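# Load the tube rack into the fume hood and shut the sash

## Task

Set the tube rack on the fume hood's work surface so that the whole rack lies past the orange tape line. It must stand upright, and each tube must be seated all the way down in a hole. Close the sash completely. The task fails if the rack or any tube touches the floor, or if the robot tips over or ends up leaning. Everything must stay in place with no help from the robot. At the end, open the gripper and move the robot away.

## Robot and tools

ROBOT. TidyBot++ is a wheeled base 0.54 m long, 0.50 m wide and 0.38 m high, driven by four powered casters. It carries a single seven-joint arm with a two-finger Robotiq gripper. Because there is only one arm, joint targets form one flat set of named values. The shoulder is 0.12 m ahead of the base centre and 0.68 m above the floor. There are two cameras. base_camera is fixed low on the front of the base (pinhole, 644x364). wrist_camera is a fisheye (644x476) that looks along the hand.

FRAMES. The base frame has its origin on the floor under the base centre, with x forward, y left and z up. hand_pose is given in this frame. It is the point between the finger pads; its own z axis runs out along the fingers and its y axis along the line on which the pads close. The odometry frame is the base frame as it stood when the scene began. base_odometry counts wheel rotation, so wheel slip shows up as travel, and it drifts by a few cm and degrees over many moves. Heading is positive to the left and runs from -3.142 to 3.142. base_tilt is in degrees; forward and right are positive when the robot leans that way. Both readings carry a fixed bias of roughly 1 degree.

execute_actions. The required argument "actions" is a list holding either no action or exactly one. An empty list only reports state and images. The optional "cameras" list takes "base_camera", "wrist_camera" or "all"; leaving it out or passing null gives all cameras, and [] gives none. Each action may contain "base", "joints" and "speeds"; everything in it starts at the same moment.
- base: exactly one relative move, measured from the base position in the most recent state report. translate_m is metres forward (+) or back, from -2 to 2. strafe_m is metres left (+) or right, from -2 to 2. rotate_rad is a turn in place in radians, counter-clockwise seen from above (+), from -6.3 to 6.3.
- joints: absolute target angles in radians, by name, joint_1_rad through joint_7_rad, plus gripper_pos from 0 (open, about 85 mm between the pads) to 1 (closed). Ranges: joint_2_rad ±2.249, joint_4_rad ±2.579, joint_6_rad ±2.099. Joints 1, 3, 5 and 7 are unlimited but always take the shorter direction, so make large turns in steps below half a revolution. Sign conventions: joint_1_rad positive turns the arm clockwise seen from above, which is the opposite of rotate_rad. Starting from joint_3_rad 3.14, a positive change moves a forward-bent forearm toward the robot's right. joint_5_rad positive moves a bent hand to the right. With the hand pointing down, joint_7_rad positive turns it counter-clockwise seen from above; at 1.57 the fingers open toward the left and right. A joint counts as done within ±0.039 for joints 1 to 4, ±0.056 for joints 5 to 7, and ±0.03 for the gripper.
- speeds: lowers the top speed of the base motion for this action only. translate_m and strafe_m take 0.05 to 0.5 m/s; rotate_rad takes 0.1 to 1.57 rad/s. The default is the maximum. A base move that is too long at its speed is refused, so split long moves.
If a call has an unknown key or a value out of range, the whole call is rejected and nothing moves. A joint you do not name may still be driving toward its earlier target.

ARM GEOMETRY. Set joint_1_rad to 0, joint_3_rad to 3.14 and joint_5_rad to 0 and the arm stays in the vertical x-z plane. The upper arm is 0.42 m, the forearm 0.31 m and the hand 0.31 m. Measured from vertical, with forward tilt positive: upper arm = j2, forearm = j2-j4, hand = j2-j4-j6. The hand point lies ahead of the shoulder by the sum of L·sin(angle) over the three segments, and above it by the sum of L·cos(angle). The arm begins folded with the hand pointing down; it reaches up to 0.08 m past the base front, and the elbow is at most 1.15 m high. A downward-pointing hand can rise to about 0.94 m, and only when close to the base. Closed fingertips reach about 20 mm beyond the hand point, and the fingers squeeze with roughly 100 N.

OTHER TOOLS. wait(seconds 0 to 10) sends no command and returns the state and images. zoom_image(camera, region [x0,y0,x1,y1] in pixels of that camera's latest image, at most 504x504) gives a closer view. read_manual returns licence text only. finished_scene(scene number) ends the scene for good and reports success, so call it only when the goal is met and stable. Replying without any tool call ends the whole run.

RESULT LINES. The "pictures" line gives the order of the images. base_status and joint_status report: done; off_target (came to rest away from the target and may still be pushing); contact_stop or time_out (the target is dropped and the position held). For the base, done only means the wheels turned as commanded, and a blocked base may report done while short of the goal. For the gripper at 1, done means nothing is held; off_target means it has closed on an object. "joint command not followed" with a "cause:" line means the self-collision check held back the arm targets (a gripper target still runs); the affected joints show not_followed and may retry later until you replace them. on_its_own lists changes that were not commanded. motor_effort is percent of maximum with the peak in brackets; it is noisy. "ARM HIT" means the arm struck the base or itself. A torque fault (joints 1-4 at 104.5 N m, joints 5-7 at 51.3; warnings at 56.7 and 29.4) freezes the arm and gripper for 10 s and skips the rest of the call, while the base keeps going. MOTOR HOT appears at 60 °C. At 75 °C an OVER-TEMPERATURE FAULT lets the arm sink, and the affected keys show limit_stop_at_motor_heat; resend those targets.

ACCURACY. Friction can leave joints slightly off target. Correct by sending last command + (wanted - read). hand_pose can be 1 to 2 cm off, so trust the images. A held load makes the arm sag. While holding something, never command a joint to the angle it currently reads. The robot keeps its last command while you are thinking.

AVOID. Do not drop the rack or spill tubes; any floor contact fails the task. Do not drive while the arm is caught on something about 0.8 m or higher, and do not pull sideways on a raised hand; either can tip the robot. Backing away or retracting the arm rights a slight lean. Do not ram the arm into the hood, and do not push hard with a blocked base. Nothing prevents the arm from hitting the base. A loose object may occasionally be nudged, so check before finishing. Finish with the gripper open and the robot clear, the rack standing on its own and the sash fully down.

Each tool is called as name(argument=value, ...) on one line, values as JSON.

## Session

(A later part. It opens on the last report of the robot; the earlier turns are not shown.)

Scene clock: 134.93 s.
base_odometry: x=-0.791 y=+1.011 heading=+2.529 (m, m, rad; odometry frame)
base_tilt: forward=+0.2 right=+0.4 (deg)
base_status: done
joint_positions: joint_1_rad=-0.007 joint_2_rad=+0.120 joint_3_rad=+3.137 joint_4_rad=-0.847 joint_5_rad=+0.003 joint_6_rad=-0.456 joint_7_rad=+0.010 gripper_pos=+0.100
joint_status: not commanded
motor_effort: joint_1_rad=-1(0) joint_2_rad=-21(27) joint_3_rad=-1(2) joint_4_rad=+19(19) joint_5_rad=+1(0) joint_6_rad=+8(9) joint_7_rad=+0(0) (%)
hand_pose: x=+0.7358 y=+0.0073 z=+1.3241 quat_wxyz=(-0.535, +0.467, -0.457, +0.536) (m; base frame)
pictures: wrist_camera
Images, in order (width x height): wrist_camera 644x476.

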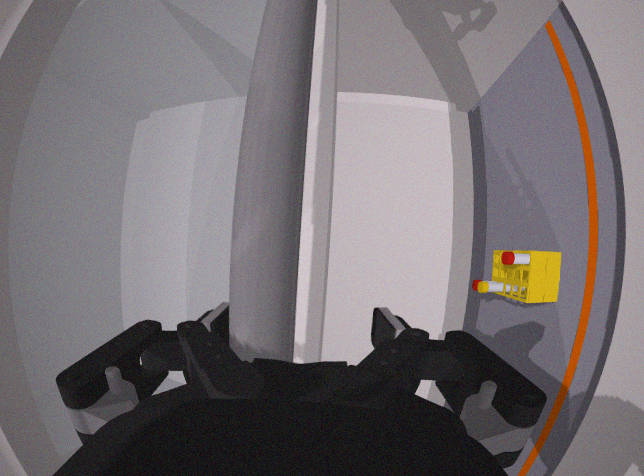

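execute_actions(actions=[{"joints":{"gripper_pos":1,"joint_6_rad":-0.41}}], cameras=[])

execute_actions(actions=[{"joints":{"joint_2_rad":0.1,"joint_4_rad":-1.15,"joint_6_rad":-0.32}}], cameras=["wrist_camera"])

execute_actions(actions=[{"joints":{"joint_2_rad":0.05,"joint_4_rad":-1.43,"joint_6_rad":-0.12}}], cameras=[])

execute_actions(actions=[{"joints":{"joint_2_rad":0.03,"joint_4_rad":-1.7,"joint_6_rad":0.08}}], cameras=[])

execute_actions(actions=[{"joints":{"joint_2_rad":0.03,"joint_4_rad":-1.83,"joint_6_rad":0.15}}], cameras=["wrist_camera"])

Scene clock: 136.80 s.
base_odometry: x=-0.791 y=+1.011 heading=+2.529 (m, m, rad; odometry frame)
base_tilt: forward=+0.2 right=+0.4 (deg)
base_status: not commanded
joint_positions: joint_1_rad=-0.007 joint_2_rad=+0.109 joint_3_rad=+3.137 joint_4_rad=-0.845 joint_5_rad=+0.003 joint_6_rad=-0.450 joint_7_rad=-0.002 gripper_pos=+0.578
joint_status: gripper_pos off_target (ended at +0.578, target +1.000); the others done
motor_effort: joint_1_rad=-3(4) joint_2_rad=-19(24) joint_3_rad=-2(3) joint_4_rad=+19(27) joint_5_rad=+1(3) joint_6_rad=+16(20) joint_7_rad=+2(4) (%)
hand_pose: x=+0.7281 y=+0.0074 z=+1.3336 quat_wxyz=(-0.543, +0.459, -0.454, +0.537) (m; base frame)
pictures: none
No camera images: the call's "cameras" was empty. Leave "cameras" out to get every camera's image.

Scene clock: 138.33 s.
base_odometry: x=-0.791 y=+1.011 heading=+2.529 (m, m, rad; odometry frame)
base_tilt: forward=+0.2 right=+0.4 (deg)
base_status: not commanded
joint_positions: joint_1_rad=-0.006 joint_2_rad=+0.042 joint_3_rad=+3.137 joint_4_rad=-1.076 joint_5_rad=+0.003 joint_6_rad=-0.312 joint_7_rad=-0.017 gripper_pos=+0.602
joint_status: joint_2_rad off_target (ended at +0.042, target +0.100); joint_4_rad off_target (ended at -1.076, target -1.150); the others done
motor_effort: joint_1_rad=-6(6) joint_2_rad=-7(18) joint_3_rad=-5(5) joint_4_rad=+9(18) joint_5_rad=+2(3) joint_6_rad=+4(16) joint_7_rad=+3(5) (%)
hand_pose: x=+0.7271 y=+0.0074 z=+1.2840 quat_wxyz=(-0.541, +0.462, -0.464, +0.528) (m; base frame)
pictures: wrist_camera
Images, in order (width x height): wrist_camera 644x476.

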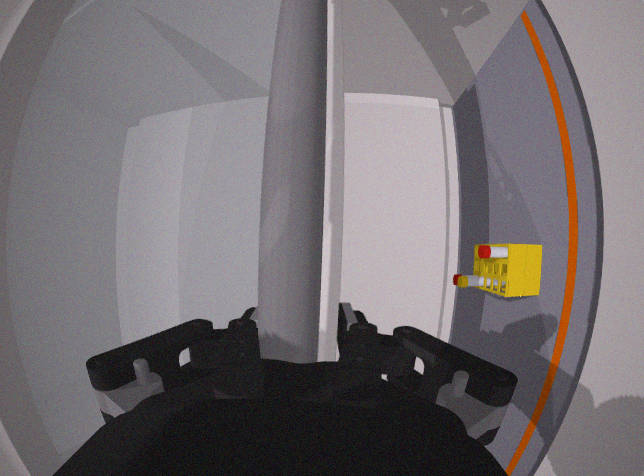

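Scene clock: 139.73 s.
base_odometry: x=-0.791 y=+1.011 heading=+2.529 (m, m, rad; odometry frame)
base_tilt: forward=+0.2 right=+0.4 (deg)
base_status: not commanded
joint_positions: joint_1_rad=-0.006 joint_2_rad=-0.016 joint_3_rad=+3.138 joint_4_rad=-1.352 joint_5_rad=+0.003 joint_6_rad=-0.093 joint_7_rad=-0.020 gripper_pos=+0.607
joint_status: joint_2_rad off_target (ended at -0.016, target +0.050); joint_4_rad off_target (ended at -1.352, target -1.430); the others done
motor_effort: joint_1_rad=-7(7) joint_2_rad=-5(8) joint_3_rad=-5(6) joint_4_rad=+9(9) joint_5_rad=+2(4) joint_6_rad=+1(4) joint_7_rad=+1(5) (%)
hand_pose: x=+0.7263 y=+0.0071 z=+1.2194 quat_wxyz=(-0.541, +0.461, -0.465, +0.527) (m; base frame)
pictures: none
No camera images: the call's "cameras" was empty. Leave "cameras" out to get every camera's image.

Scene clock: 141.23 s.
base_odometry: x=-0.791 y=+1.011 heading=+2.529 (m, m, rad; odometry frame)
base_tilt: forward=+0.2 right=+0.4 (deg)
base_status: not commanded
joint_positions: joint_1_rad=-0.006 joint_2_rad=-0.040 joint_3_rad=+3.139 joint_4_rad=-1.613 joint_5_rad=+0.003 joint_6_rad=+0.139 joint_7_rad=-0.022 gripper_pos=+0.617
joint_status: joint_2_rad off_target (ended at -0.040, target +0.030); joint_4_rad off_target (ended at -1.613, target -1.700); joint_6_rad off_target (ended at +0.139, target +0.080)
motor_effort: joint_1_rad=-7(7) joint_2_rad=-4(5) joint_3_rad=-6(6) joint_4_rad=+8(9) joint_5_rad=+1(6) joint_6_rad=-3(5) joint_7_rad=+0(6) (%)
hand_pose: x=+0.7250 y=+0.0068 z=+1.1437 quat_wxyz=(-0.540, +0.462, -0.467, +0.525) (m; base frame)
pictures: none
No camera images: the call's "cameras" was empty. Leave "cameras" out to get every camera's image.

Scene clock: 142.53 s.
base_odometry: x=-0.791 y=+1.011 heading=+2.529 (m, m, rad; odometry frame)
base_tilt: forward=+0.2 right=+0.4 (deg)
base_status: not commanded
joint_positions: joint_1_rad=-0.006 joint_2_rad=-0.039 joint_3_rad=+3.140 joint_4_rad=-1.693 joint_5_rad=+0.003 joint_6_rad=+0.225 joint_7_rad=-0.022 gripper_pos=+0.617
joint_status: joint_2_rad off_target (ended at -0.039, target +0.030); joint_4_rad off_target (ended at -1.693, target -1.830); joint_6_rad off_target (ended at +0.225, target +0.150)
motor_effort: joint_1_rad=-6(7) joint_2_rad=-10(12) joint_3_rad=-6(7) joint_4_rad=-1(8) joint_5_rad=+2(4) joint_6_rad=-7(7) joint_7_rad=+1(3) (%)
hand_pose: x=+0.7240 y=+0.0066 z=+1.1202 quat_wxyz=(-0.542, +0.461, -0.466, +0.527) (m; base frame)
pictures: wrist_camera
Images, in order (width x height): wrist_camera 644x476.

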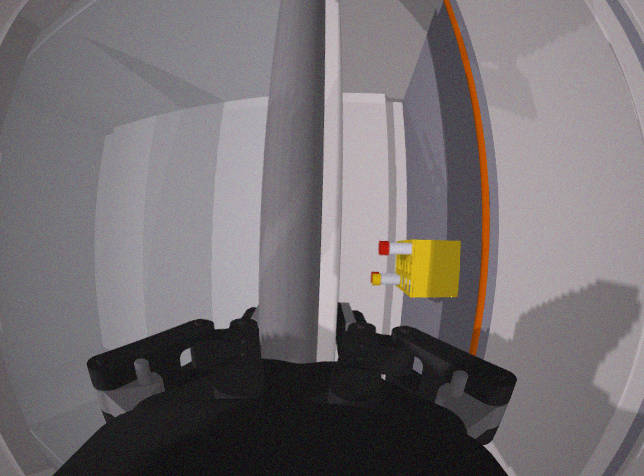

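execute_actions(actions=[{"joints":{"joint_2_rad":-0.04,"joint_4_rad":-1.69,"joint_6_rad":0.22,"gripper_pos":0.3}}], cameras=[])

execute_actions(actions=[{"base":{"translate_m":-0.12}}], cameras=[])

execute_actions(actions=[{"joints":{"joint_2_rad":0.08,"joint_4_rad":-1.08,"joint_6_rad":-0.62,"joint_7_rad":1.58,"gripper_pos":0.8}}], cameras=[])

execute_actions(actions=[{"base":{"translate_m":0.1},"speeds":{"translate_m":0.1}}], cameras=[])

execute_actions(actions=[{"joints":{"joint_2_rad":0.1,"joint_4_rad":-1.4,"joint_6_rad":-0.45}}], cameras=["wrist_camera"])

execute_actions(actions=[{"joints":{"joint_2_rad":0.11,"joint_4_rad":-1.6,"joint_6_rad":-0.35}}], cameras=[])

execute_actions(actions=[{"joints":{"joint_2_rad":0.12,"joint_4_rad":-1.78,"joint_6_rad":-0.24}}], cameras=[])

execute_actions(actions=[{"joints":{"joint_2_rad":0.15,"joint_4_rad":-1.92,"joint_6_rad":-0.2}}], cameras=["wrist_camera"])

Scene clock: 145.87 s.
base_odometry: x=-0.791 y=+1.011 heading=+2.529 (m, m, rad; odometry frame)
base_tilt: forward=+0.2 right=+0.4 (deg)
base_status: not commanded
joint_positions: joint_1_rad=-0.010 joint_2_rad=-0.038 joint_3_rad=+3.138 joint_4_rad=-1.701 joint_5_rad=+0.003 joint_6_rad=+0.225 joint_7_rad=-0.022 gripper_pos=+0.300
joint_status: all done
motor_effort: joint_1_rad=-1(6) joint_2_rad=-21(24) joint_3_rad=-1(6) joint_4_rad=+22(23) joint_5_rad=+0(2) joint_6_rad=+8(7) joint_7_rad=+0(1) (%)
hand_pose: x=+0.7244 y=+0.0096 z=+1.1149 quat_wxyz=(-0.541, +0.464, -0.467, +0.523) (m; base frame)
pictures: none
No camera images: the call's "cameras" was empty. Leave "cameras" out to get every camera's image.

Scene clock: 147.23 s.
base_odometry: x=-0.693 y=+0.942 heading=+2.529 (m, m, rad; odometry frame)
base_tilt: forward=+0.2 right=+0.4 (deg)
base_status: done
joint_positions: joint_1_rad=-0.010 joint_2_rad=-0.042 joint_3_rad=+3.138 joint_4_rad=-1.699 joint_5_rad=+0.003 joint_6_rad=+0.225 joint_7_rad=-0.022 gripper_pos=+0.300
joint_status: not commanded
motor_effort: joint_1_rad=-1(1) joint_2_rad=-21(25) joint_3_rad=-1(1) joint_4_rad=+21(23) joint_5_rad=+0(0) joint_6_rad=+8(8) joint_7_rad=+0(0) (%)
hand_pose: x=+0.7225 y=+0.0097 z=+1.1188 quat_wxyz=(-0.542, +0.463, -0.465, +0.525) (m; base frame)
pictures: none
No camera images: the call's "cameras" was empty. Leave "cameras" out to get every camera's image.

Scene clock: 149.30 s.
base_odometry: x=-0.693 y=+0.942 heading=+2.529 (m, m, rad; odometry frame)
base_tilt: forward=+0.2 right=+0.4 (deg)
base_status: not commanded
joint_positions: joint_1_rad=-0.010 joint_2_rad=+0.055 joint_3_rad=+3.138 joint_4_rad=-1.089 joint_5_rad=+0.003 joint_6_rad=-0.595 joint_7_rad=+1.552 gripper_pos=+0.800
joint_status: all done
motor_effort: joint_1_rad=-1(2) joint_2_rad=-23(25) joint_3_rad=-1(1) joint_4_rad=+21(22) joint_5_rad=+0(0) joint_6_rad=+8(7) joint_7_rad=+0(0) (%)
hand_pose: x=+0.7351 y=+0.0091 z=+1.1797 quat_wxyz=(-0.009, +0.764, -0.002, +0.645) (m; base frame)
pictures: none
No camera images: the call's "cameras" was empty. Leave "cameras" out to get every camera's image.

Scene clock: 151.00 s.
base_odometry: x=-0.775 y=+1.000 heading=+2.529 (m, m, rad; odometry frame)
base_tilt: forward=+0.2 right=+0.4 (deg)
base_status: done
joint_positions: joint_1_rad=-0.010 joint_2_rad=+0.064 joint_3_rad=+3.138 joint_4_rad=-1.087 joint_5_rad=+0.003 joint_6_rad=-0.600 joint_7_rad=+1.552 gripper_pos=+0.800
joint_status: not commanded
motor_effort: joint_1_rad=-2(3) joint_2_rad=-22(26) joint_3_rad=-1(2) joint_4_rad=+20(21) joint_5_rad=+0(1) joint_6_rad=+8(9) joint_7_rad=+0(0) (%)
hand_pose: x=+0.7392 y=+0.0091 z=+1.1737 quat_wxyz=(-0.009, +0.768, -0.002, +0.640) (m; base frame)
pictures: none
No camera images: the call's "cameras" was empty. Leave "cameras" out to get every camera's image.

Scene clock: 152.40 s.
base_odometry: x=-0.775 y=+0.999 heading=+2.529 (m, m, rad; odometry frame)
base_tilt: forward=+0.2 right=+0.4 (deg)
base_status: not commanded
joint_positions: joint_1_rad=-0.010 joint_2_rad=+0.018 joint_3_rad=+3.138 joint_4_rad=-1.283 joint_5_rad=+0.004 joint_6_rad=-0.376 joint_7_rad=+1.552 gripper_pos=+0.800
joint_status: joint_2_rad off_target (ended at +0.018, target +0.100); joint_4_rad off_target (ended at -1.283, target -1.400); joint_6_rad off_target (ended at -0.376, target -0.450)
motor_effort: joint_1_rad=-4(4) joint_2_rad=-3(22) joint_3_rad=-4(3) joint_4_rad=+3(21) joint_5_rad=-1(1) joint_6_rad=-7(8) joint_7_rad=-1(0) (%)
hand_pose: x=+0.7389 y=+0.0092 z=+1.1535 quat_wxyz=(-0.009, +0.744, -0.001, +0.669) (m; base frame)
pictures: wrist_camera
Images, in order (width x height): wrist_camera 644x476.

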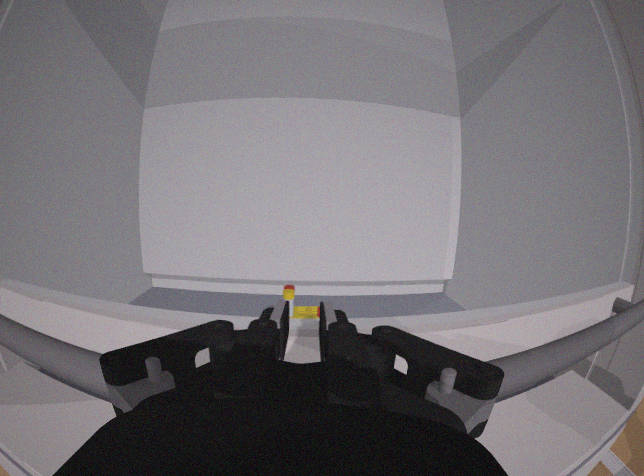

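Scene clock: 153.57 s.
base_odometry: x=-0.775 y=+1.000 heading=+2.529 (m, m, rad; odometry frame)
base_tilt: forward=+0.2 right=+0.4 (deg)
base_status: not commanded
joint_positions: joint_1_rad=-0.010 joint_2_rad=-0.005 joint_3_rad=+3.138 joint_4_rad=-1.406 joint_5_rad=+0.005 joint_6_rad=-0.193 joint_7_rad=+1.552 gripper_pos=+0.800
joint_status: joint_2_rad off_target (ended at -0.005, target +0.110); joint_4_rad off_target (ended at -1.406, target -1.600); joint_6_rad off_target (ended at -0.193, target -0.350)
motor_effort: joint_1_rad=-6(6) joint_2_rad=+5(4) joint_3_rad=-5(6) joint_4_rad=-10(11) joint_5_rad=-1(1) joint_6_rad=-17(18) joint_7_rad=+0(0) (%)
hand_pose: x=+0.7380 y=+0.0091 z=+1.1481 quat_wxyz=(-0.009, +0.715, -0.001, +0.699) (m; base frame)
pictures: none
No camera images: the call's "cameras" was empty. Leave "cameras" out to get every camera's image.

Scene clock: 155.27 s.
base_odometry: x=-0.775 y=+1.000 heading=+2.529 (m, m, rad; odometry frame)
base_tilt: forward=+0.2 right=+0.4 (deg)
base_status: not commanded
joint_positions: joint_1_rad=-0.010 joint_2_rad=-0.041 joint_3_rad=+3.138 joint_4_rad=-1.632 joint_5_rad=+0.005 joint_6_rad=-0.085 joint_7_rad=+1.552 gripper_pos=+0.800
joint_status: joint_2_rad off_target (ended at -0.041, target +0.120); joint_4_rad off_target (ended at -1.632, target -1.780); joint_6_rad off_target (ended at -0.085, target -0.240)
motor_effort: joint_1_rad=-2(6) joint_2_rad=+7(18) joint_3_rad=-1(6) joint_4_rad=-3(18) joint_5_rad=+0(2) joint_6_rad=-11(23) joint_7_rad=-1(2) (%)
hand_pose: x=+0.7254 y=+0.0092 z=+1.0634 quat_wxyz=(-0.009, +0.743, -0.001, +0.669) (m; base frame)
pictures: none
No camera images: the call's "cameras" was empty. Leave "cameras" out to get every camera's image.

Scene clock: 156.73 s.
base_odometry: x=-0.775 y=+1.000 heading=+2.529 (m, m, rad; odometry frame)
base_tilt: forward=+0.2 right=+0.4 (deg)
base_status: not commanded
joint_positions: joint_1_rad=-0.010 joint_2_rad=-0.024 joint_3_rad=+3.138 joint_4_rad=-1.742 joint_5_rad=+0.005 joint_6_rad=-0.026 joint_7_rad=+1.552 gripper_pos=+0.800
joint_status: joint_2_rad off_target (ended at -0.024, target +0.150); joint_4_rad off_target (ended at -1.742, target -1.920); joint_6_rad off_target (ended at -0.026, target -0.200)
motor_effort: joint_1_rad=-3(3) joint_2_rad=+12(17) joint_3_rad=-2(3) joint_4_rad=-12(18) joint_5_rad=-1(1) joint_6_rad=-17(20) joint_7_rad=-1(1) (%)
hand_pose: x=+0.7263 y=+0.0092 z=+1.0031 quat_wxyz=(-0.008, +0.765, +0.000, +0.643) (m; base frame)
pictures: wrist_camera
Images, in order (width x height): wrist_camera 644x476.

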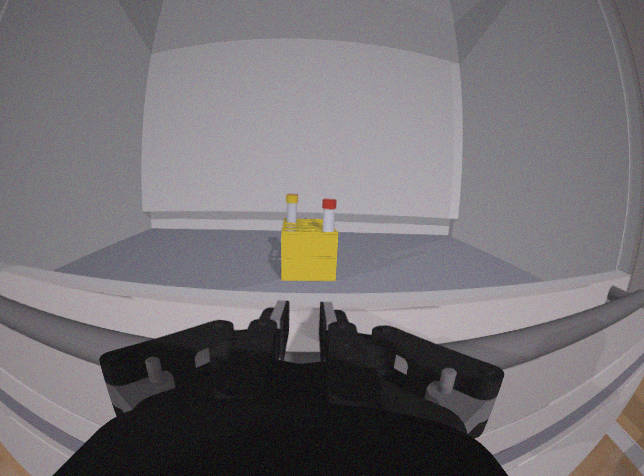

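execute_actions(actions=[{"joints":{"joint_2_rad":0.17,"joint_4_rad":-2.0,"joint_6_rad":-0.2}}], cameras=[])

execute_actions(actions=[{"joints":{"joint_2_rad":-0.05,"joint_4_rad":-1.71,"joint_6_rad":0.02}}], cameras=[])

execute_actions(actions=[{"base":{"translate_m":-0.35}}], cameras=[])

execute_actions(actions=[{"joints":{"joint_2_rad":-0.12,"joint_4_rad":-2.15,"joint_6_rad":0.46}}], cameras=["wrist_camera"])

Scene clock: 158.47 s.
base_odometry: x=-0.775 y=+1.000 heading=+2.529 (m, m, rad; odometry frame)
base_tilt: forward=+0.2 right=+0.4 (deg)
base_status: not commanded
joint_positions: joint_1_rad=-0.010 joint_2_rad=-0.024 joint_3_rad=+3.138 joint_4_rad=-1.751 joint_5_rad=+0.005 joint_6_rad=-0.010 joint_7_rad=+1.552 gripper_pos=+0.800
joint_status: joint_2_rad off_target (ended at -0.024, target +0.170); joint_4_rad off_target (ended at -1.751, target -2.000); joint_6_rad off_target (ended at -0.010, target -0.200)
motor_effort: joint_1_rad=-3(4) joint_2_rad=+18(18) joint_3_rad=-3(3) joint_4_rad=-21(22) joint_5_rad=-1(1) joint_6_rad=-23(23) joint_7_rad=-1(1) (%)
hand_pose: x=+0.7262 y=+0.0093 z=+1.0025 quat_wxyz=(-0.008, +0.763, +0.000, +0.646) (m; base frame)
pictures: none
No camera images: the call's "cameras" was empty. Leave "cameras" out to get every camera's image.

Scene clock: 160.07 s.
base_odometry: x=-0.775 y=+1.000 heading=+2.529 (m, m, rad; odometry frame)
base_tilt: forward=+0.2 right=+0.4 (deg)
base_status: not commanded
joint_positions: joint_1_rad=-0.010 joint_2_rad=-0.027 joint_3_rad=+3.138 joint_4_rad=-1.724 joint_5_rad=+0.005 joint_6_rad=-0.007 joint_7_rad=+1.552 gripper_pos=+0.800
joint_status: all done
motor_effort: joint_1_rad=-1(4) joint_2_rad=-22(22) joint_3_rad=-1(4) joint_4_rad=+22(22) joint_5_rad=+0(1) joint_6_rad=+8(23) joint_7_rad=+0(1) (%)
hand_pose: x=+0.7281 y=+0.0093 z=+1.0211 quat_wxyz=(-0.009, +0.753, +0.000, +0.658) (m; base frame)
pictures: none
No camera images: the call's "cameras" was empty. Leave "cameras" out to get every camera's image.

Scene clock: 162.10 s.
base_odometry: x=-0.488 y=+0.798 heading=+2.529 (m, m, rad; odometry frame)
base_tilt: forward=+0.2 right=+0.4 (deg)
base_status: done
joint_positions: joint_1_rad=-0.010 joint_2_rad=-0.043 joint_3_rad=+3.138 joint_4_rad=-1.719 joint_5_rad=+0.005 joint_6_rad=-0.004 joint_7_rad=+1.552 gripper_pos=+0.800
joint_status: not commanded
motor_effort: joint_1_rad=-1(3) joint_2_rad=-21(26) joint_3_rad=-1(2) joint_4_rad=+21(22) joint_5_rad=-1(0) joint_6_rad=+8(9) joint_7_rad=-1(0) (%)
hand_pose: x=+0.7227 y=+0.0093 z=+1.0357 quat_wxyz=(-0.009, +0.744, +0.000, +0.668) (m; base frame)
pictures: none
No camera images: the call's "cameras" was empty. Leave "cameras" out to get every camera's image.

Scene clock: 163.70 s.
base_odometry: x=-0.488 y=+0.798 heading=+2.529 (m, m, rad; odometry frame)
base_tilt: forward=+0.2 right=+0.4 (deg)
base_status: not commanded
joint_positions: joint_1_rad=-0.010 joint_2_rad=-0.097 joint_3_rad=+3.138 joint_4_rad=-2.141 joint_5_rad=+0.005 joint_6_rad=+0.434 joint_7_rad=+1.552 gripper_pos=+0.800
joint_status: all done
motor_effort: joint_1_rad=-1(1) joint_2_rad=-17(21) joint_3_rad=-1(1) joint_4_rad=+20(22) joint_5_rad=+0(1) joint_6_rad=+8(8) joint_7_rad=+0(0) (%)
hand_pose: x=+0.6691 y=+0.0093 z=+0.9455 quat_wxyz=(-0.010, +0.721, +0.001, +0.693) (m; base frame)
pictures: wrist_camera
Images, in order (width x height): wrist_camera 644x476.

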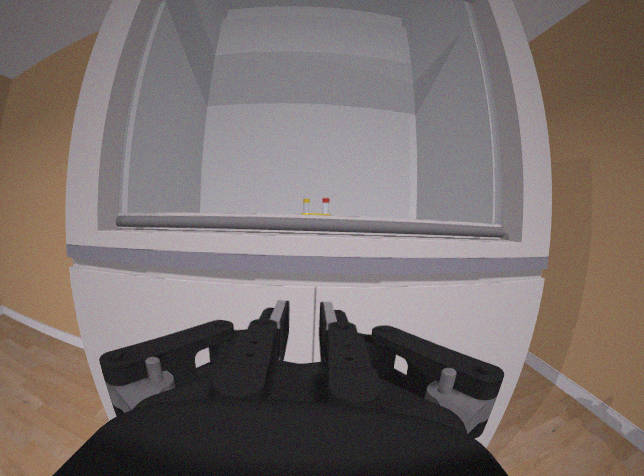

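finished_scene(scene=2)

The scene is finished: the task was done.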